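# Seat the kettle upright on its base stud

## Task

Place the kettle standing upright on its base so that the base's stud sits within the ring on the kettle's underside; the kettle must stay there by itself after the robot lets go, not only while the gripper supports it.

## Robot and tools

Robot: a single custom six-joint arm with a two-finger gripper. Upper arm 406 mm (shoulder to elbow), forearm 456 mm (elbow to wrist pitch), measured along each link; the forearm roll axis is offset 150 mm from the elbow axis and passes through the wrist pitch joint. Joint ranges in rad, base outward: waist -6.283..6.283, shoulder -2.304..2.304, elbow -4.224..0.061, forearm roll -6.283..6.283, wrist pitch -2.164..2.164, wrist roll -6.283..6.283. The elbow never reaches fully straight. The base may sit tilted relative to the table, and a mount block or post beneath it is treated as part of the arm by the clearance check.

Frame: scene frame, origin on the tabletop right under the arm base, +z up, +y to the left when facing along +x. Distances in metres, orientation as a quaternion written w first (qw, qx, qy, qz). Gripper axes: fingers point along gripper +z and close along gripper y. end_effector_position is the spot between the pads when closed, about 2 cm short of the fingertips; while closing, the tips shift about 10 mm further along gripper +z.

Row format (used by both motion tools): 8 numbers [x, y, z, qw, qx, qy, qz, opening]. x, y, z and the quaternion are an absolute gripper pose in the scene frame, not an offset. opening ranges -1 (shut) to +1 (wide, 0.084 m).

execute_actions(actions): actions is a list of actions; each action is a list of up to 15 rows, one row per 1/30 s step; if fewer than 15 rows, the last row repeats to fill the 15 steps. An empty list just reports state and images. An action is rejected when its target lies over 0.6 m from the gripper's starting position along any gripper axis; if any action is malformed, or the first fails that check against the latest reported state, nothing in the call runs. Repeat the desired quaternion in every row to hold orientation rather than copying the reported one, which may have drifted.

move(target, speed, blocking): target is one row as above (absolute pose plus opening). The gripper follows a straight path to it, rotating the short way. speed in m/s, 0.002 to 0.5, default 0.25; rotation capped at twice that in rad/s. The path lasts 0.5 to 10 s and is cut off at 10 s. It does not avoid obstacles, and the real hand can lag, wander, or overshoot the speed, especially near full reach. Opening is applied at the start. Faster contact hits harder; aiming further beyond a contact pushes harder. The move finishes when path and fingers have settled, or 5 s after the path ends. The added 'move:' line reports the ending (done = settled near target; others like off_target, moving, held, fault) and which limits acted, plus the distance to target. held ending: a check stopped the last step; limits=paced: the sent pose was clipped; limits=held: some steps were blocked en route, after which the arm may lurch far faster than speed. blocking=false returns after 0.5 s while the arm keeps going; until a result shows the move ended, further moves and execute_actions are rejected, so use wait or stop.

wait(seconds): 0 to 10; lets time pass holding the last command, returning early if a running move finishes. stop(): brakes the current move (needs braking distance; fingers continue). zoom_image(camera, region): camera is one of cam_head_left, cam_head_right, cam_high, cam_low, cam_wrist (all 672x504); region [x0, y0, x1, y1] in pixels from the top-left, at most 504x504. finished_scene(scene): ends the given scene number irreversibly after the robot holds its last command; the result tells whether the goal was met and gives the following task. If resuming partway, call execute_actions with an empty list first to learn the current scene and task.

Control behaviour: each step, the commanded pose is limited to 70 mm and 16 degrees from the measured pose, then damped inverse kinematics drives the joints, favouring position over orientation. After an action the arm only continues up to that last clipped pose, so far targets need several actions. 'Hand target' shows the pose currently being pursued. Joint targets are limited to 3.14 rad/s with 0.16 s ramp-up, joints synchronised. A 'pose unreachable' line means the clearance check altered or blocked the command. Reported hand position may be off, more so at long reach.

Gripping: grip_measured is the actual opening on the same -1..1 scale. To hold, command an opening well under grip_measured; the larger the gap the firmer the squeeze (about 24 N per pad max for objects up to ~6 cm; fast closing can squeeze harder, even forcing fingers open). Commanding the read grip_measured still gives a light hold, weaker on wider parts. Held items may occasionally be jerked briefly.

Hazards: contact torque at a joint's load limit (N m: waist 53.4, shoulder 53.4, elbow 44.5, forearm roll 24, wrist pitch 16.9, wrist roll 16.9, including held weight) triggers a torque fault: the joint backs off, holds 10 s, and the rest of the call is dropped. Holding loads heats motors; MOTOR HOT appears from 65 °C and at 80 °C brakes engage (OVER-TEMPERATURE FAULT). Any stop is costly. Avoid dropping, slipping, slamming, hard impacts and strong pushes, and never knock or place anything off the table, which fails the task. The world keeps running while commands are being written; the arm holds its last command meanwhile.

Each tool is called after ">>>" as a command line: name --argument value for each argument, lists and objects as JSON in quotes; but a table of rows of numbers goes row by row, as --pt "numbers of a row", without its own name.

## Session

>>> execute_actions --actions '[]'

Scene clock: 0.00 s.
end_effector_position=(+0.3221, +0.2900, +0.2085) grip_measured=+1.00 end_effector_quat_wxyz=(+0.017, -0.378, +0.926, -0.004) end_effector_velocity=(-0.000, +0.000, -0.000) end_effector_angular_velocity=(+0.000, -0.000, +0.002)
Joint positions: [ 0.536  0.493 -0.301  0.256 -0.355  2.783  0.084]
Joint velocities: [ 0.001  0.     0.    -0.     0.    -0.001 -0.   ]
Motor temperatures (°C, as the motors report them): [25 28 28 30 35 32]
Hand target: +0.322, +0.290, +0.208; +0.017, -0.378, +0.926, -0.004

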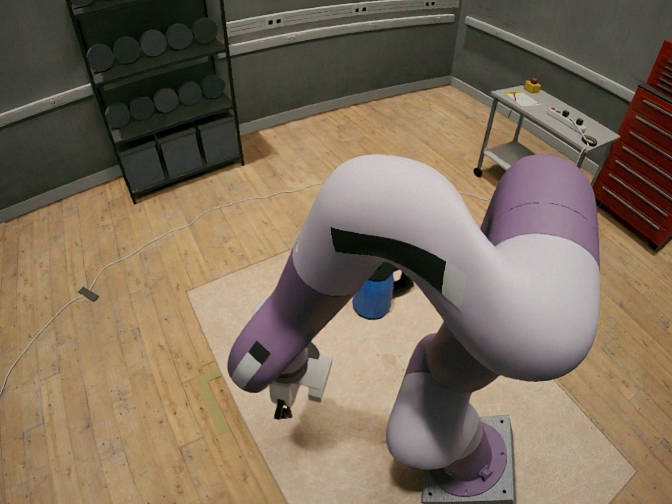

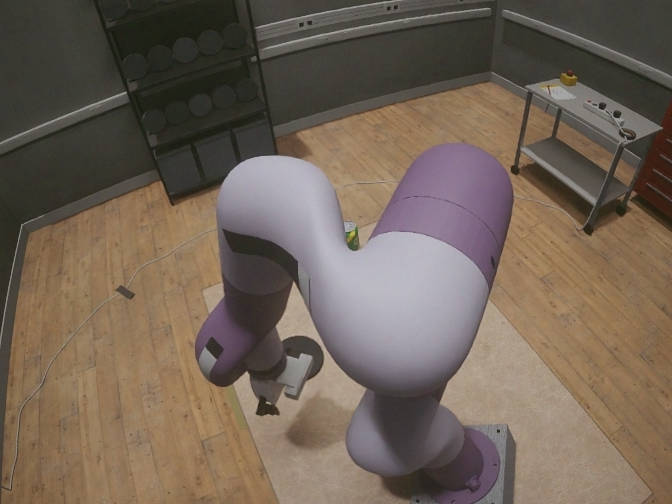

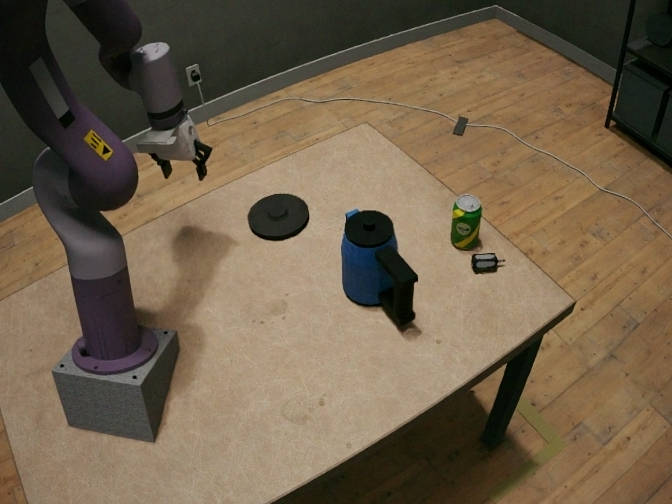

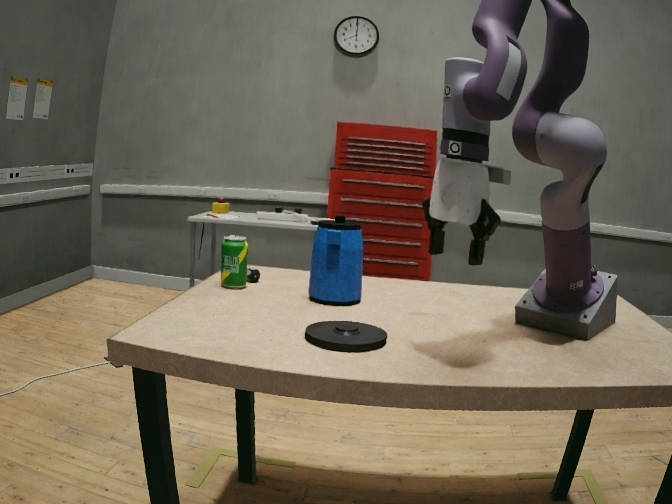

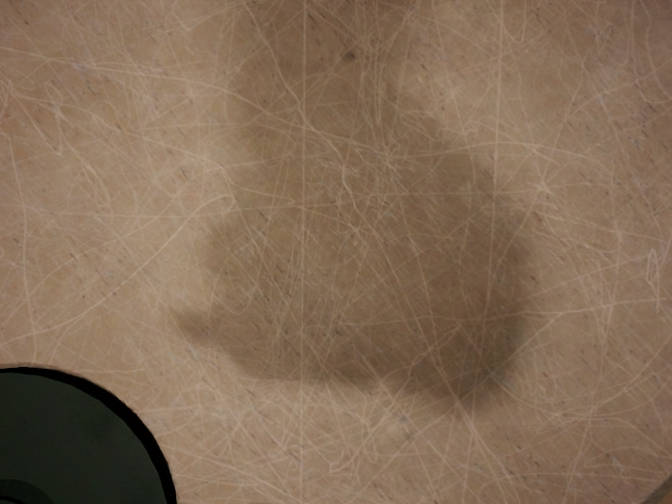

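>>> zoom_image --camera "cam_high" --region '[200, 120, 580, 400]'

>>> zoom_image --camera "cam_low" --region '[180, 160, 540, 400]'

Region (200, 120, 580, 400) of cam_high's 672x504 image, scaled by 1.326, with more detail than that image has; it fills the top 371 rows of this view, and the rest is white.

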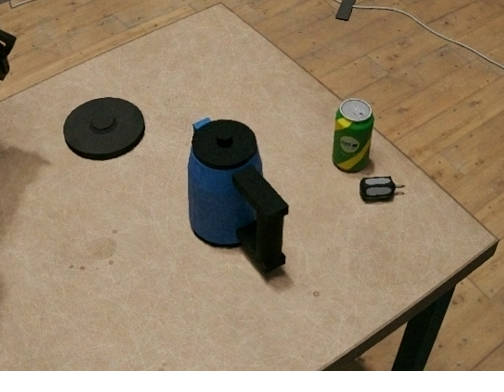

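Region (180, 160, 540, 400) of cam_low's 672x504 image, scaled by 1.400, with more detail than that image has.

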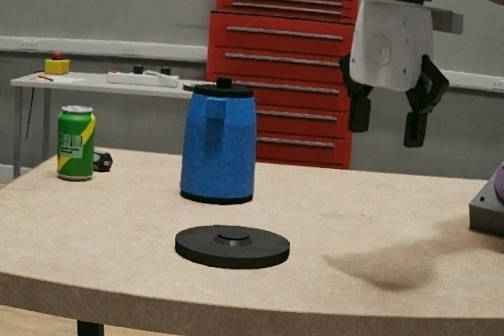

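>>> move --target '[0.45, 0.1, 0.5, 0, 0, 1, 0, 1]' --speed 0.3

Scene clock: 17.10 s.
end_effector_position=(+0.4489, +0.0995, +0.5004) grip_measured=+1.00 end_effector_quat_wxyz=(+0.001, -0.002, +1.000, -0.001) end_effector_velocity=(+0.001, -0.001, +0.002) end_effector_angular_velocity=(+0.001, -0.000, -0.003)
Joint positions: [-0.596  0.491 -0.818  0.446 -1.252  2.508  0.084]
Joint velocities: [-0.004 -0.004 -0.006  0.001 -0.003 -0.     0.   ]
Motor temperatures (°C, as the motors report them): [25 28 28 30 35 32]
Hand target: +0.449, +0.099, +0.501; +0.001, -0.002, +1.000, -0.001
Off the commanded pose: 0.001 m, 0 deg.
move: done

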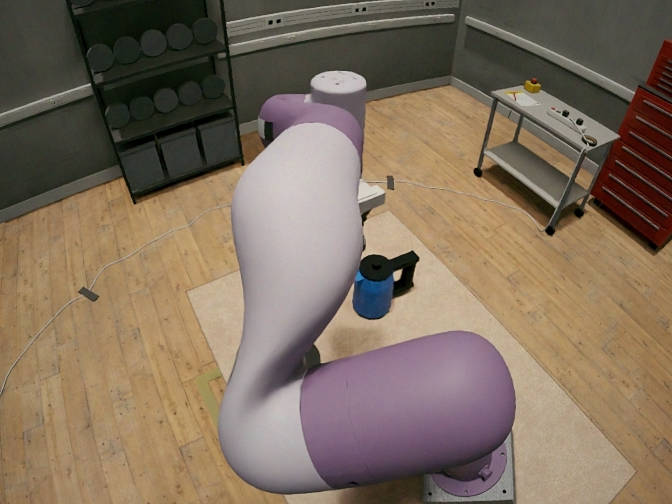

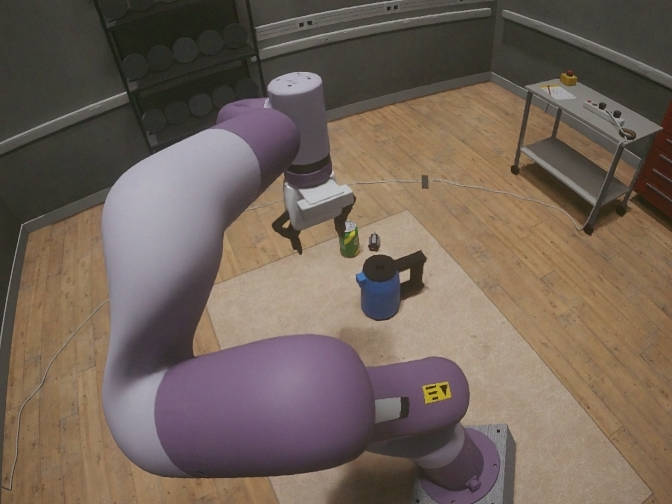

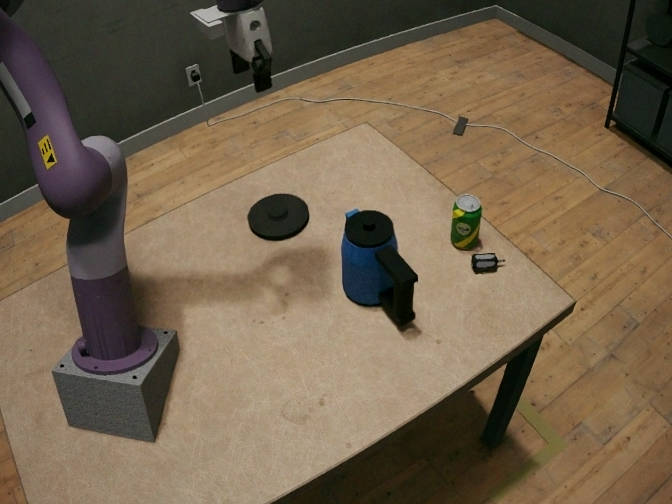

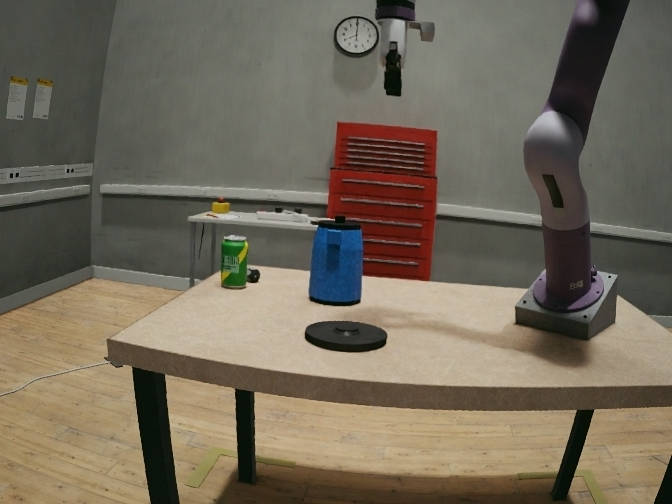

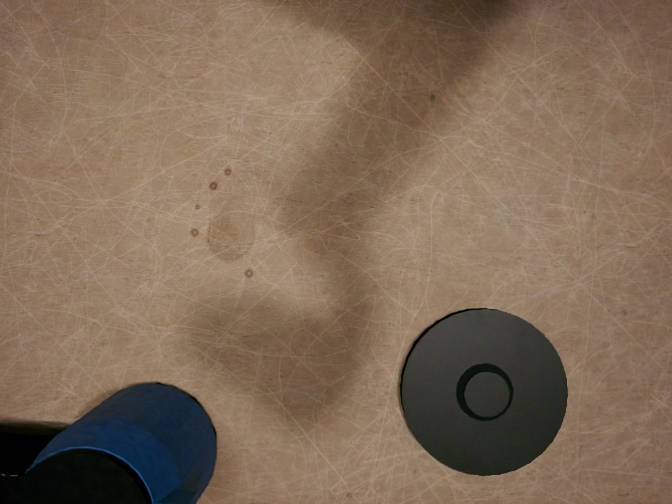

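>>> move --target '[0.57, 0.02, 0.5, 0, 0, 1, 0, 1]' --speed 0.3

Scene clock: 22.93 s.
end_effector_position=(+0.5697, +0.0198, +0.5004) grip_measured=+1.00 end_effector_quat_wxyz=(+0.000, +0.000, +1.000, -0.000) end_effector_velocity=(+0.002, -0.002, -0.000) end_effector_angular_velocity=(-0.000, +0.001, -0.001)
Joint positions: [-0.627  0.117 -1.111  0.46  -1.195  2.445  0.084]
Joint velocities: [-0.001 -0.007 -0.005 -0.001  0.    -0.    -0.   ]
Motor temperatures (°C, as the motors report them): [25 28 28 30 35 32]
Hand target: +0.570, +0.020, +0.500; +0.000, +0.000, +1.000, -0.000
Off the commanded pose: 0.001 m, 0 deg.
move: done

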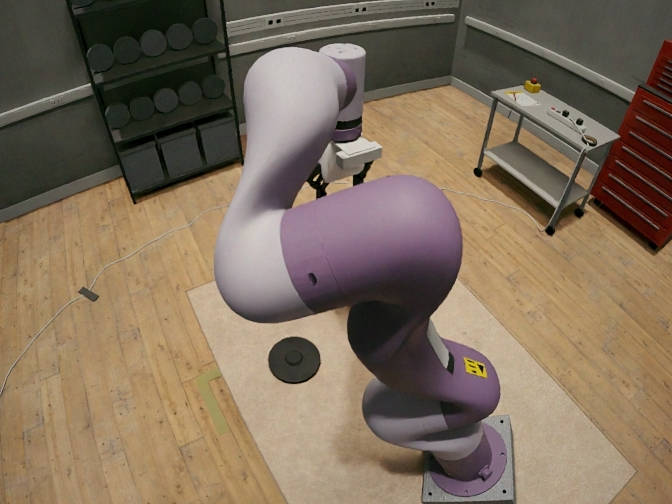

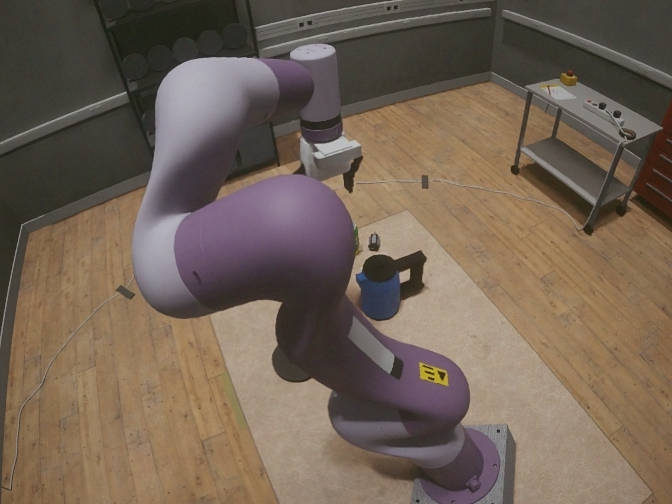

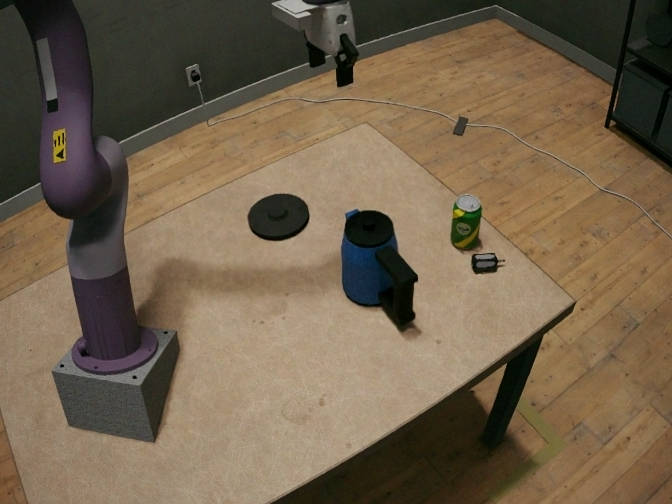

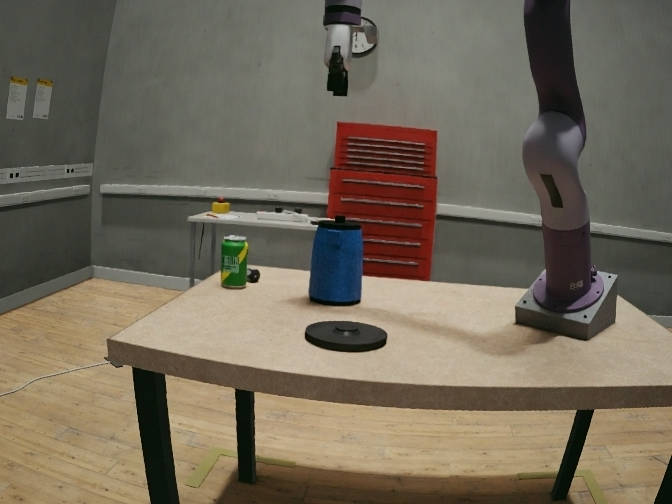

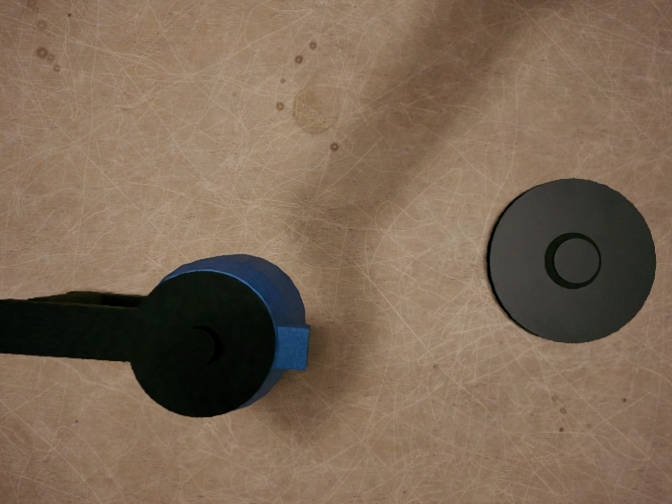

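>>> move --target '[0.628, -0.065, 0.40, 0, 0, 1, 0, 1]' --speed 0.3

Scene clock: 116.90 s.
end_effector_position=(+0.6282, -0.0653, +0.4005) grip_measured=+1.00 end_effector_quat_wxyz=(+0.000, +0.000, +1.000, -0.000) end_effector_velocity=(+0.000, -0.002, -0.003) end_effector_angular_velocity=(+0.003, +0.002, -0.004)
Joint positions: [-0.627 -0.164 -1.181  0.51  -1.008  2.336  0.084]
Joint velocities: [-0.001 -0.007 -0.     0.003  0.001 -0.001  0.   ]
Motor temperatures (°C, as the motors report them): [25 28 29 30 35 32]
Hand target: +0.628, -0.066, +0.400; +0.000, +0.000, +1.000, -0.000
Off the commanded pose: 0.001 m, 0 deg.
move: done

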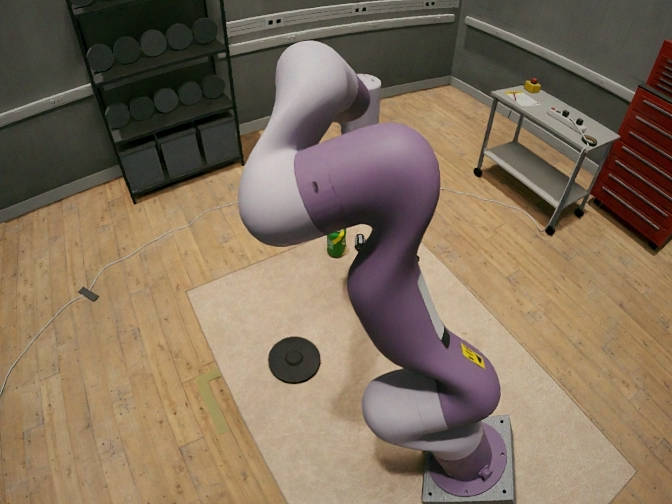

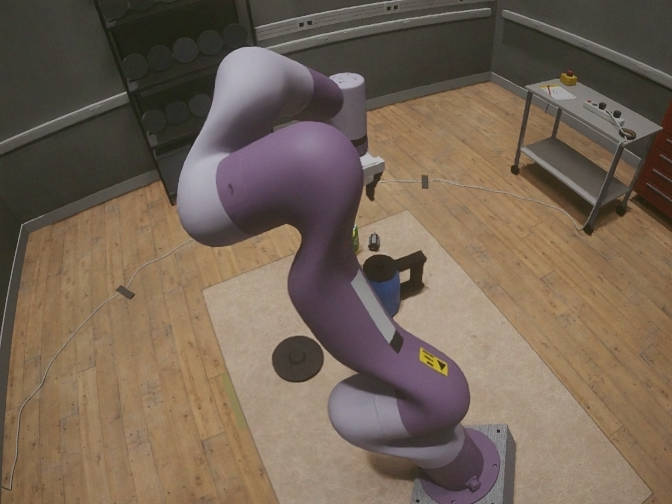

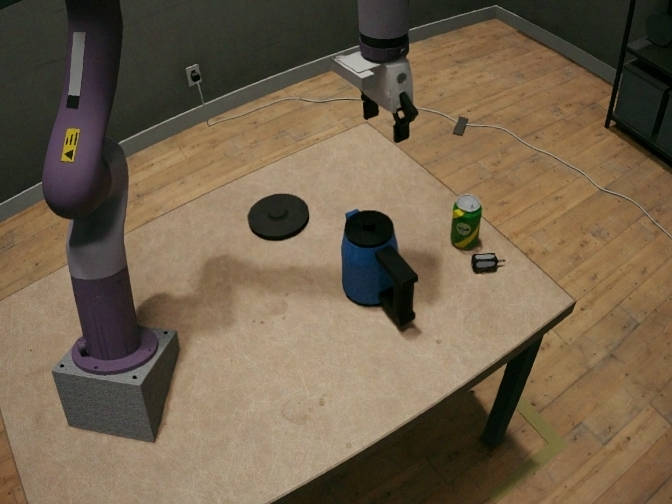

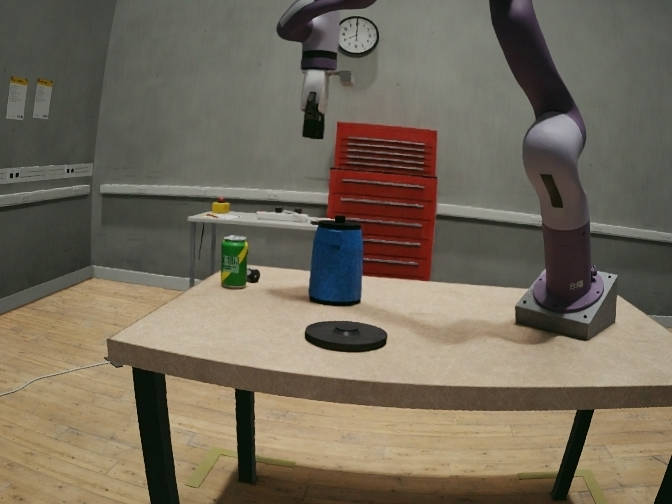

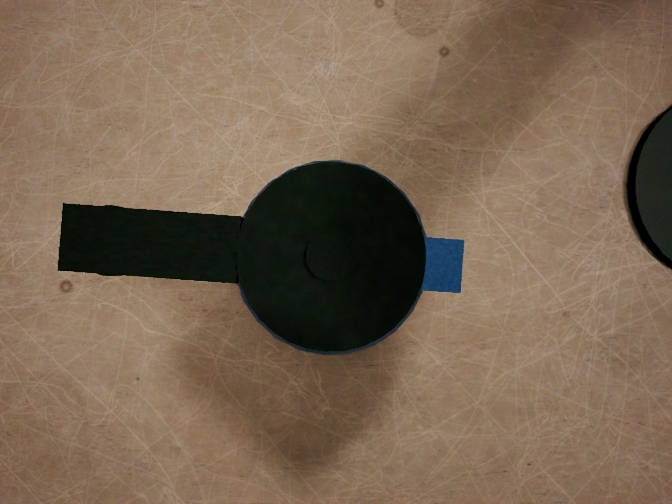

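>>> move --target '[0.5765, 0.2355, 0.24, 0, 0, 1, 0, 1]' --speed 0.3

Scene clock: 142.93 s.
end_effector_position=(+0.5776, +0.2358, +0.2397) grip_measured=+1.00 end_effector_quat_wxyz=(-0.000, +0.001, +1.000, +0.001) end_effector_velocity=(-0.000, +0.002, -0.001) end_effector_angular_velocity=(-0.001, +0.001, +0.001)
Joint positions: [ 0.058 -0.001 -0.869  0.52  -0.602  2.903  0.084]
Joint velocities: [ 0.005 -0.001 -0.001 -0.003  0.002  0.007 -0.   ]
Motor temperatures (°C, as the motors report them): [25 28 29 30 35 32]
Hand target: +0.577, +0.236, +0.239; -0.000, +0.001, +1.000, +0.001
Off the commanded pose: 0.001 m, 0 deg.
move: done

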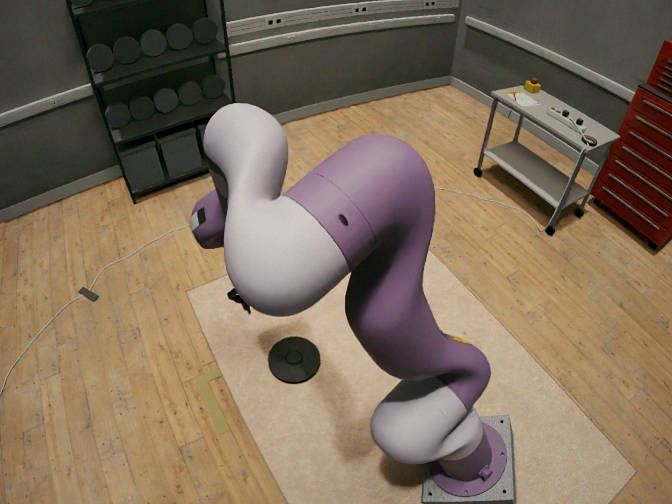

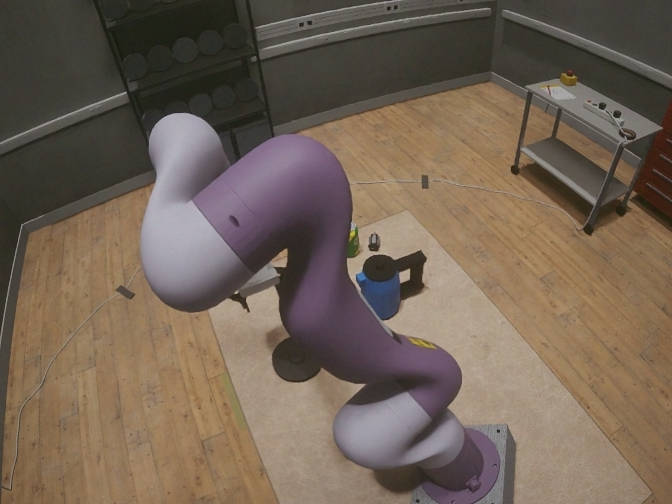

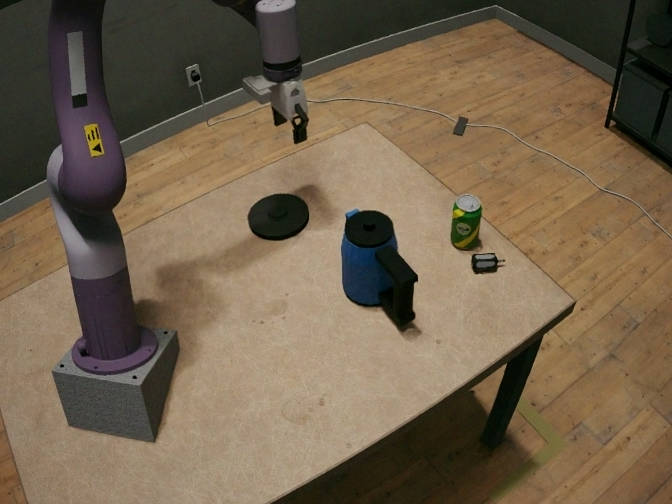

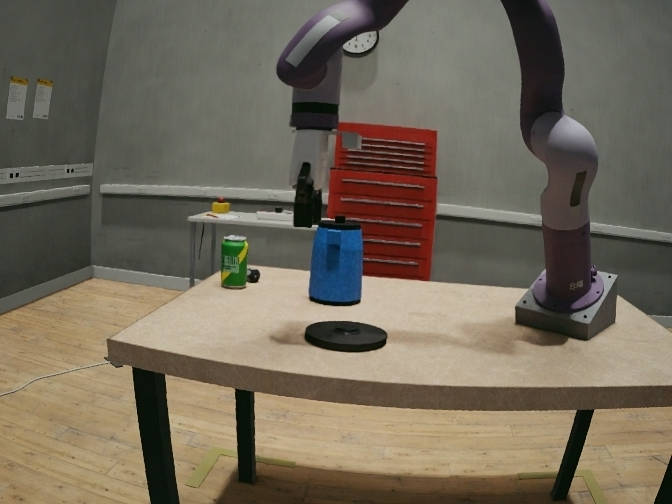

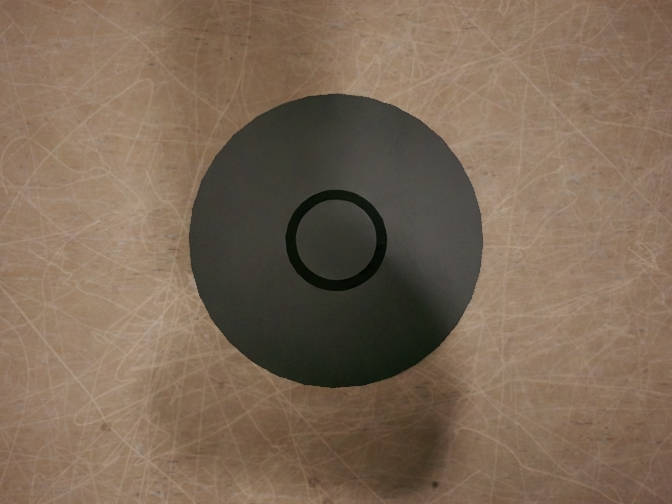

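>>> move --target '[0.529, 0.134, 0.24, 0, 0.7071, 0.7071, 0, 1]' --speed 0.5

Scene clock: 158.00 s.
end_effector_position=(+0.5290, +0.1338, +0.2399) grip_measured=+1.00 end_effector_quat_wxyz=(+0.001, +0.707, +0.707, -0.000) end_effector_velocity=(-0.000, -0.001, +0.000) end_effector_angular_velocity=(-0.003, +0.002, -0.008)
Joint positions: [-0.159  0.063 -0.702  0.642 -0.602  4.141  0.084]
Joint velocities: [-0.    -0.    -0.001 -0.007 -0.     0.013  0.   ]
Motor temperatures (°C, as the motors report them): [25 28 29 30 35 32]
Hand target: +0.529, +0.134, +0.240; +0.001, +0.707, +0.707, -0.000
Off the commanded pose: 0.000 m, 0 deg.
move: done

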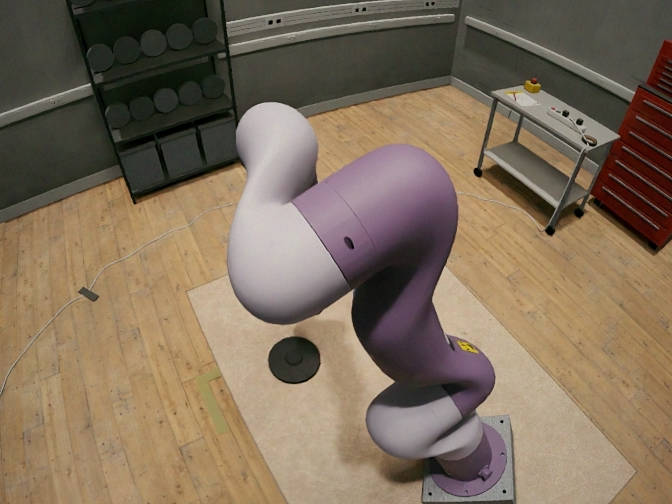

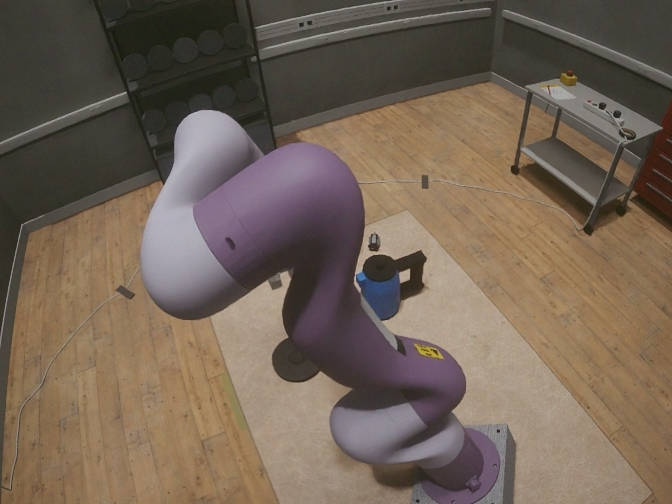

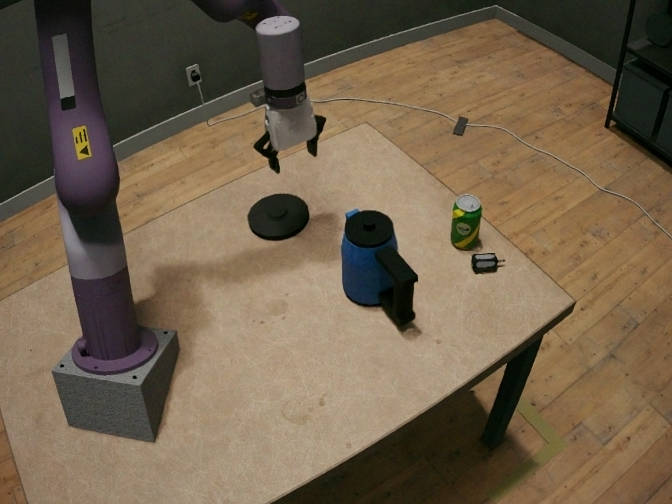

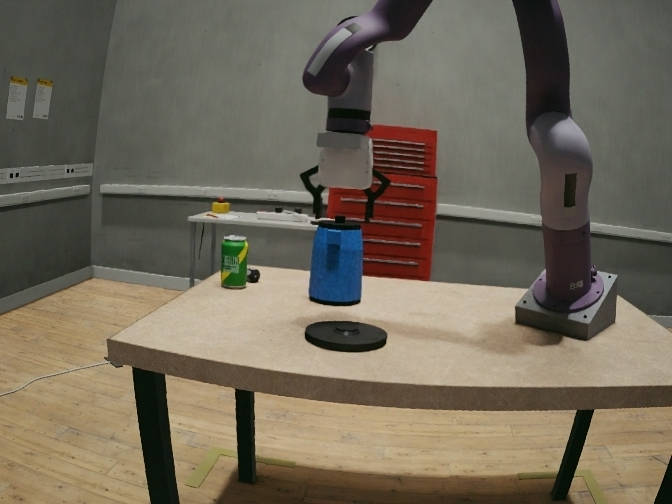

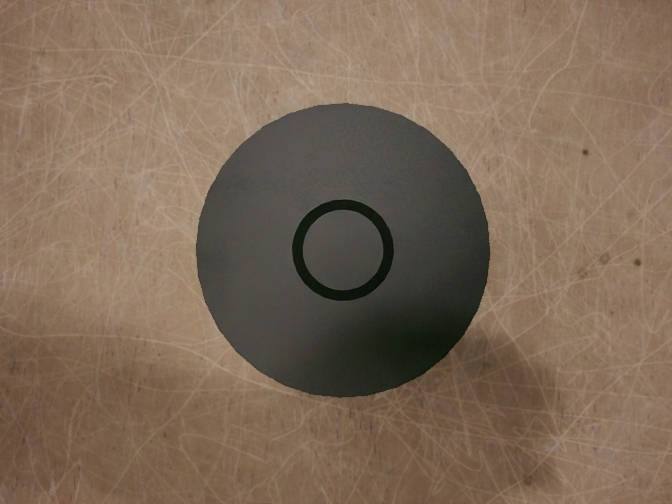

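>>> move --target '[0.5607, -0.0984, 0.28, 0, 0, 1, 0, 0.2]' --speed 0.5

>>> zoom_image --camera "cam_low" --region '[260, 130, 420, 250]'

>>> zoom_image --camera "cam_high" --region '[290, 120, 450, 260]'

Scene clock: 170.93 s.
end_effector_position=(+0.5601, -0.0990, +0.2804) grip_measured=+0.19 end_effector_quat_wxyz=(-0.000, -0.000, +1.000, -0.001) end_effector_velocity=(-0.000, -0.001, +0.000) end_effector_angular_velocity=(+0.004, -0.002, +0.006)
Joint positions: [-0.641 -0.218 -0.933  0.643 -0.758  2.113  0.052]
Joint velocities: [-0.004 -0.003 -0.001  0.006 -0.003 -0.015 -0.   ]
Motor temperatures (°C, as the motors report them): [25 28 29 30 35 32]
Hand target: +0.560, -0.099, +0.280; +0.000, -0.000, +1.000, -0.001
Off the commanded pose: 0.001 m, 0 deg.
move: done

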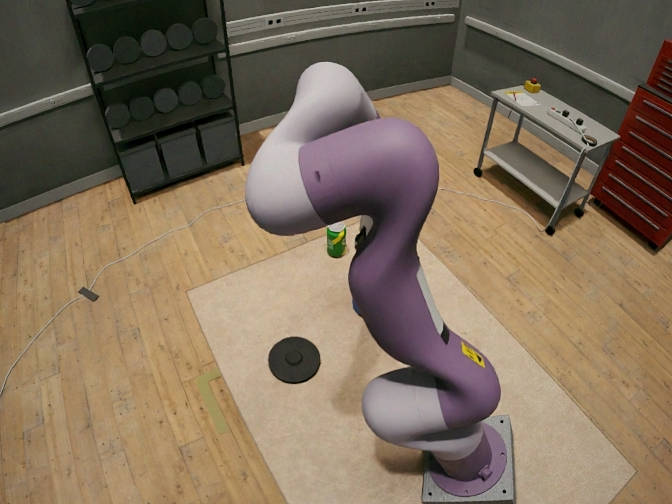

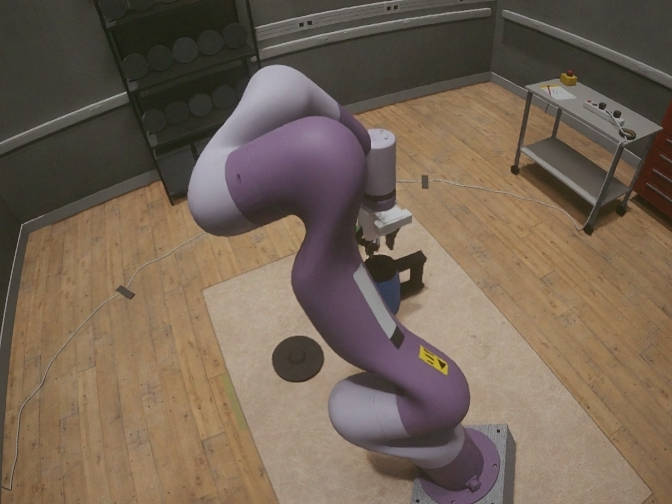

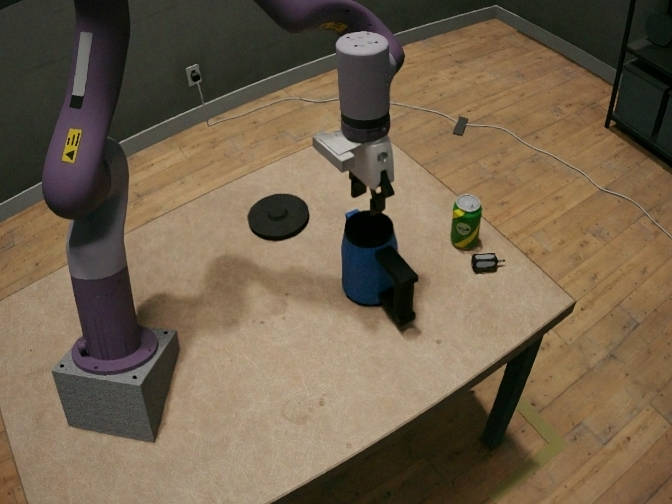

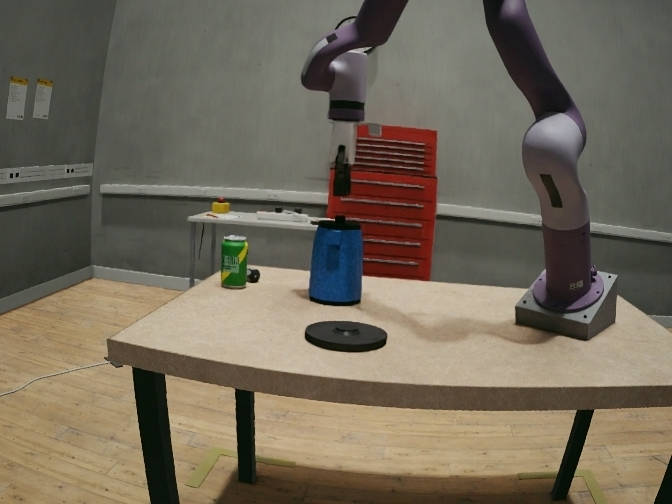

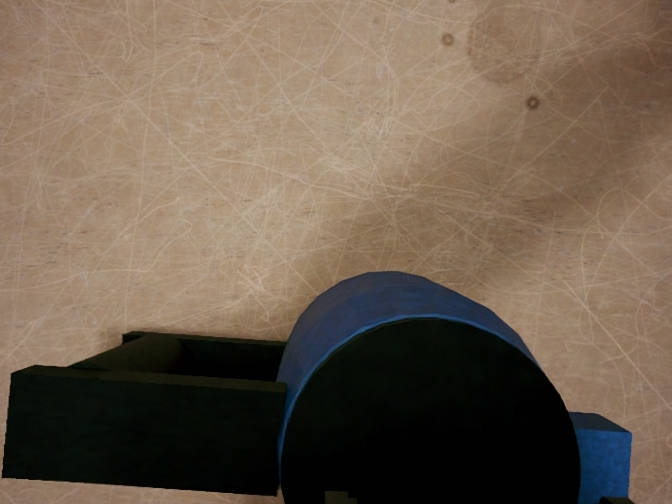

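Region (260, 130, 420, 250) of cam_low's 672x504 image, scaled by 3.150, with more detail than that image has; it fills the top 378 rows of this view, and the rest is white.

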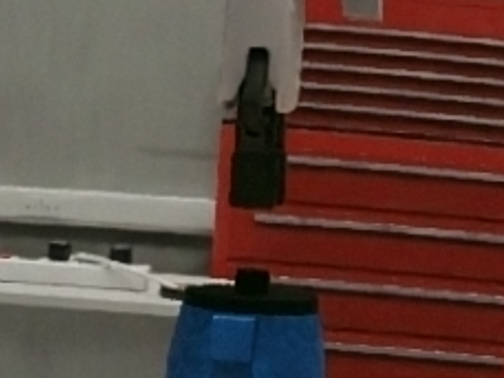

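Region (290, 120, 450, 260) of cam_high's 672x504 image, scaled by 3.150, with more detail than that image has; it fills the top 441 rows of this view, and the rest is white.

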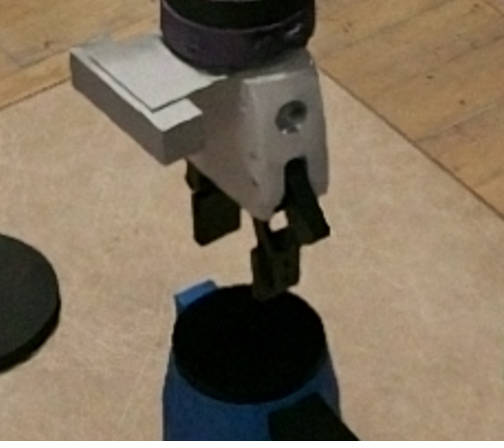

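>>> move --target '[0.5607, -0.0984, 0.235, 0, 0, 1, 0, 0.2]' --speed 0.1

>>> zoom_image --camera "cam_low" --region '[260, 130, 420, 250]'

Scene clock: 182.03 s.
end_effector_position=(+0.5609, -0.0986, +0.2353) grip_measured=+0.19 end_effector_quat_wxyz=(+0.000, +0.000, +1.000, -0.000) end_effector_velocity=(-0.000, -0.000, -0.002) end_effector_angular_velocity=(+0.001, +0.001, -0.001)
Joint positions: [-0.603 -0.284 -0.914  0.714 -0.679  2.058  0.052]
Joint velocities: [ 0.001 -0.004  0.001  0.004  0.003 -0.003  0.   ]
Motor temperatures (°C, as the motors report them): [25 28 29 30 35 32]
Hand target: +0.561, -0.099, +0.235; -0.000, +0.000, +1.000, -0.000
Off the commanded pose: 0.000 m, 0 deg.
move: done

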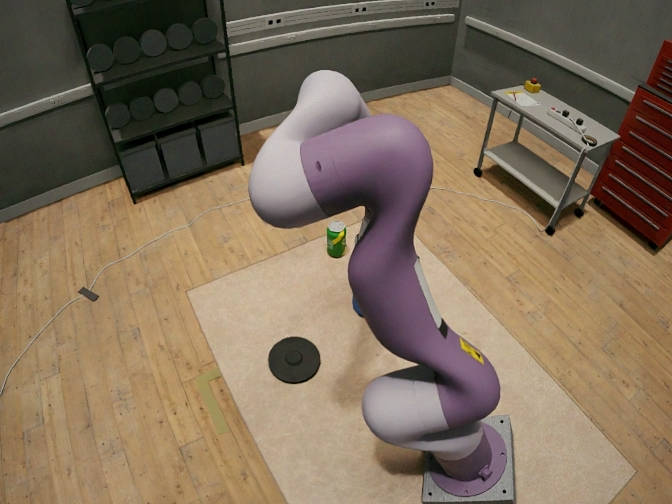

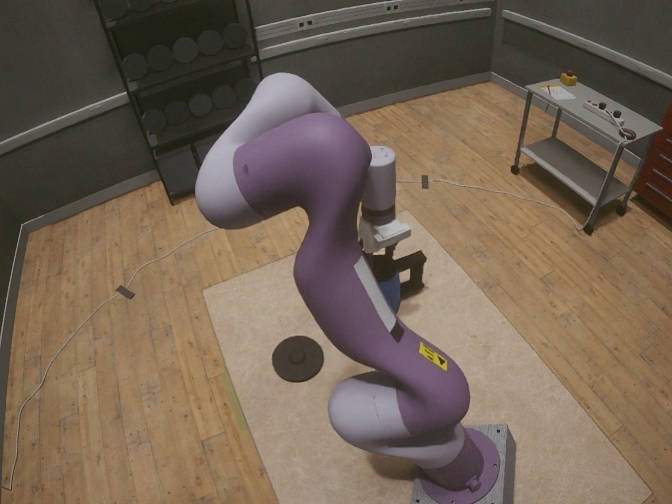

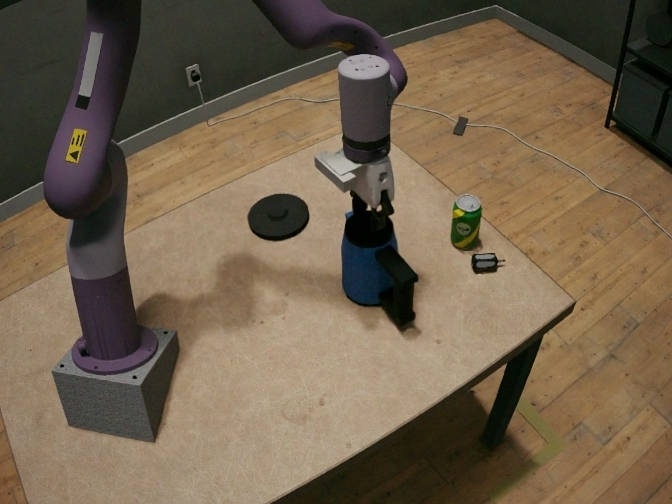

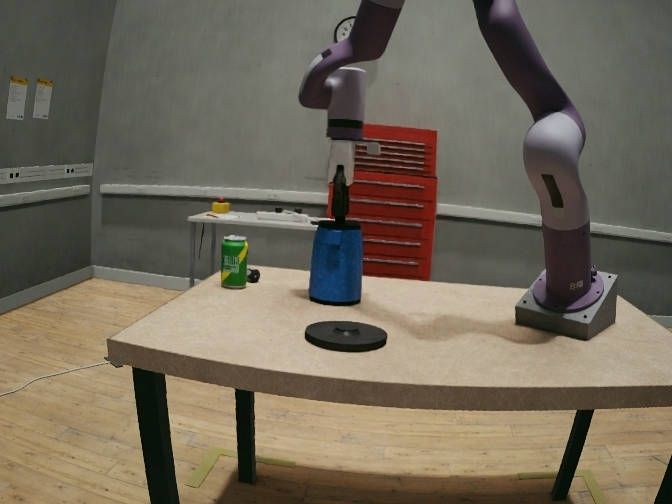

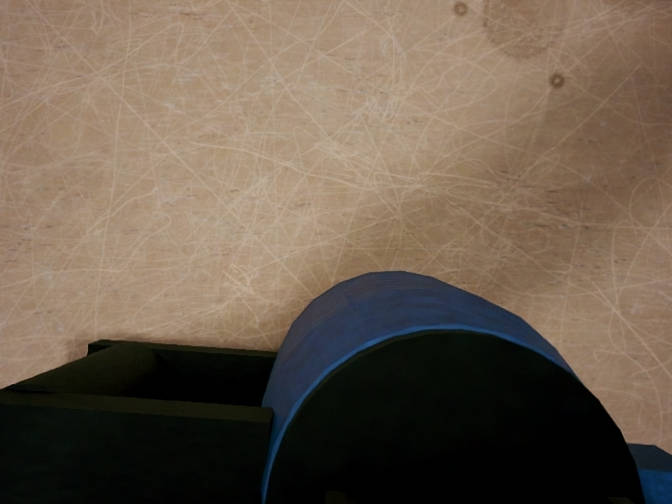

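Region (260, 130, 420, 250) of cam_low's 672x504 image, scaled by 3.150, with more detail than that image has; it fills the top 378 rows of this view, and the rest is white.

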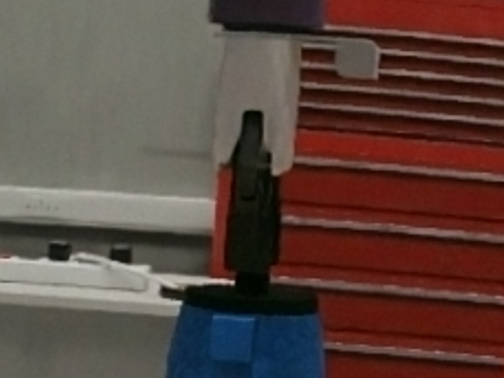

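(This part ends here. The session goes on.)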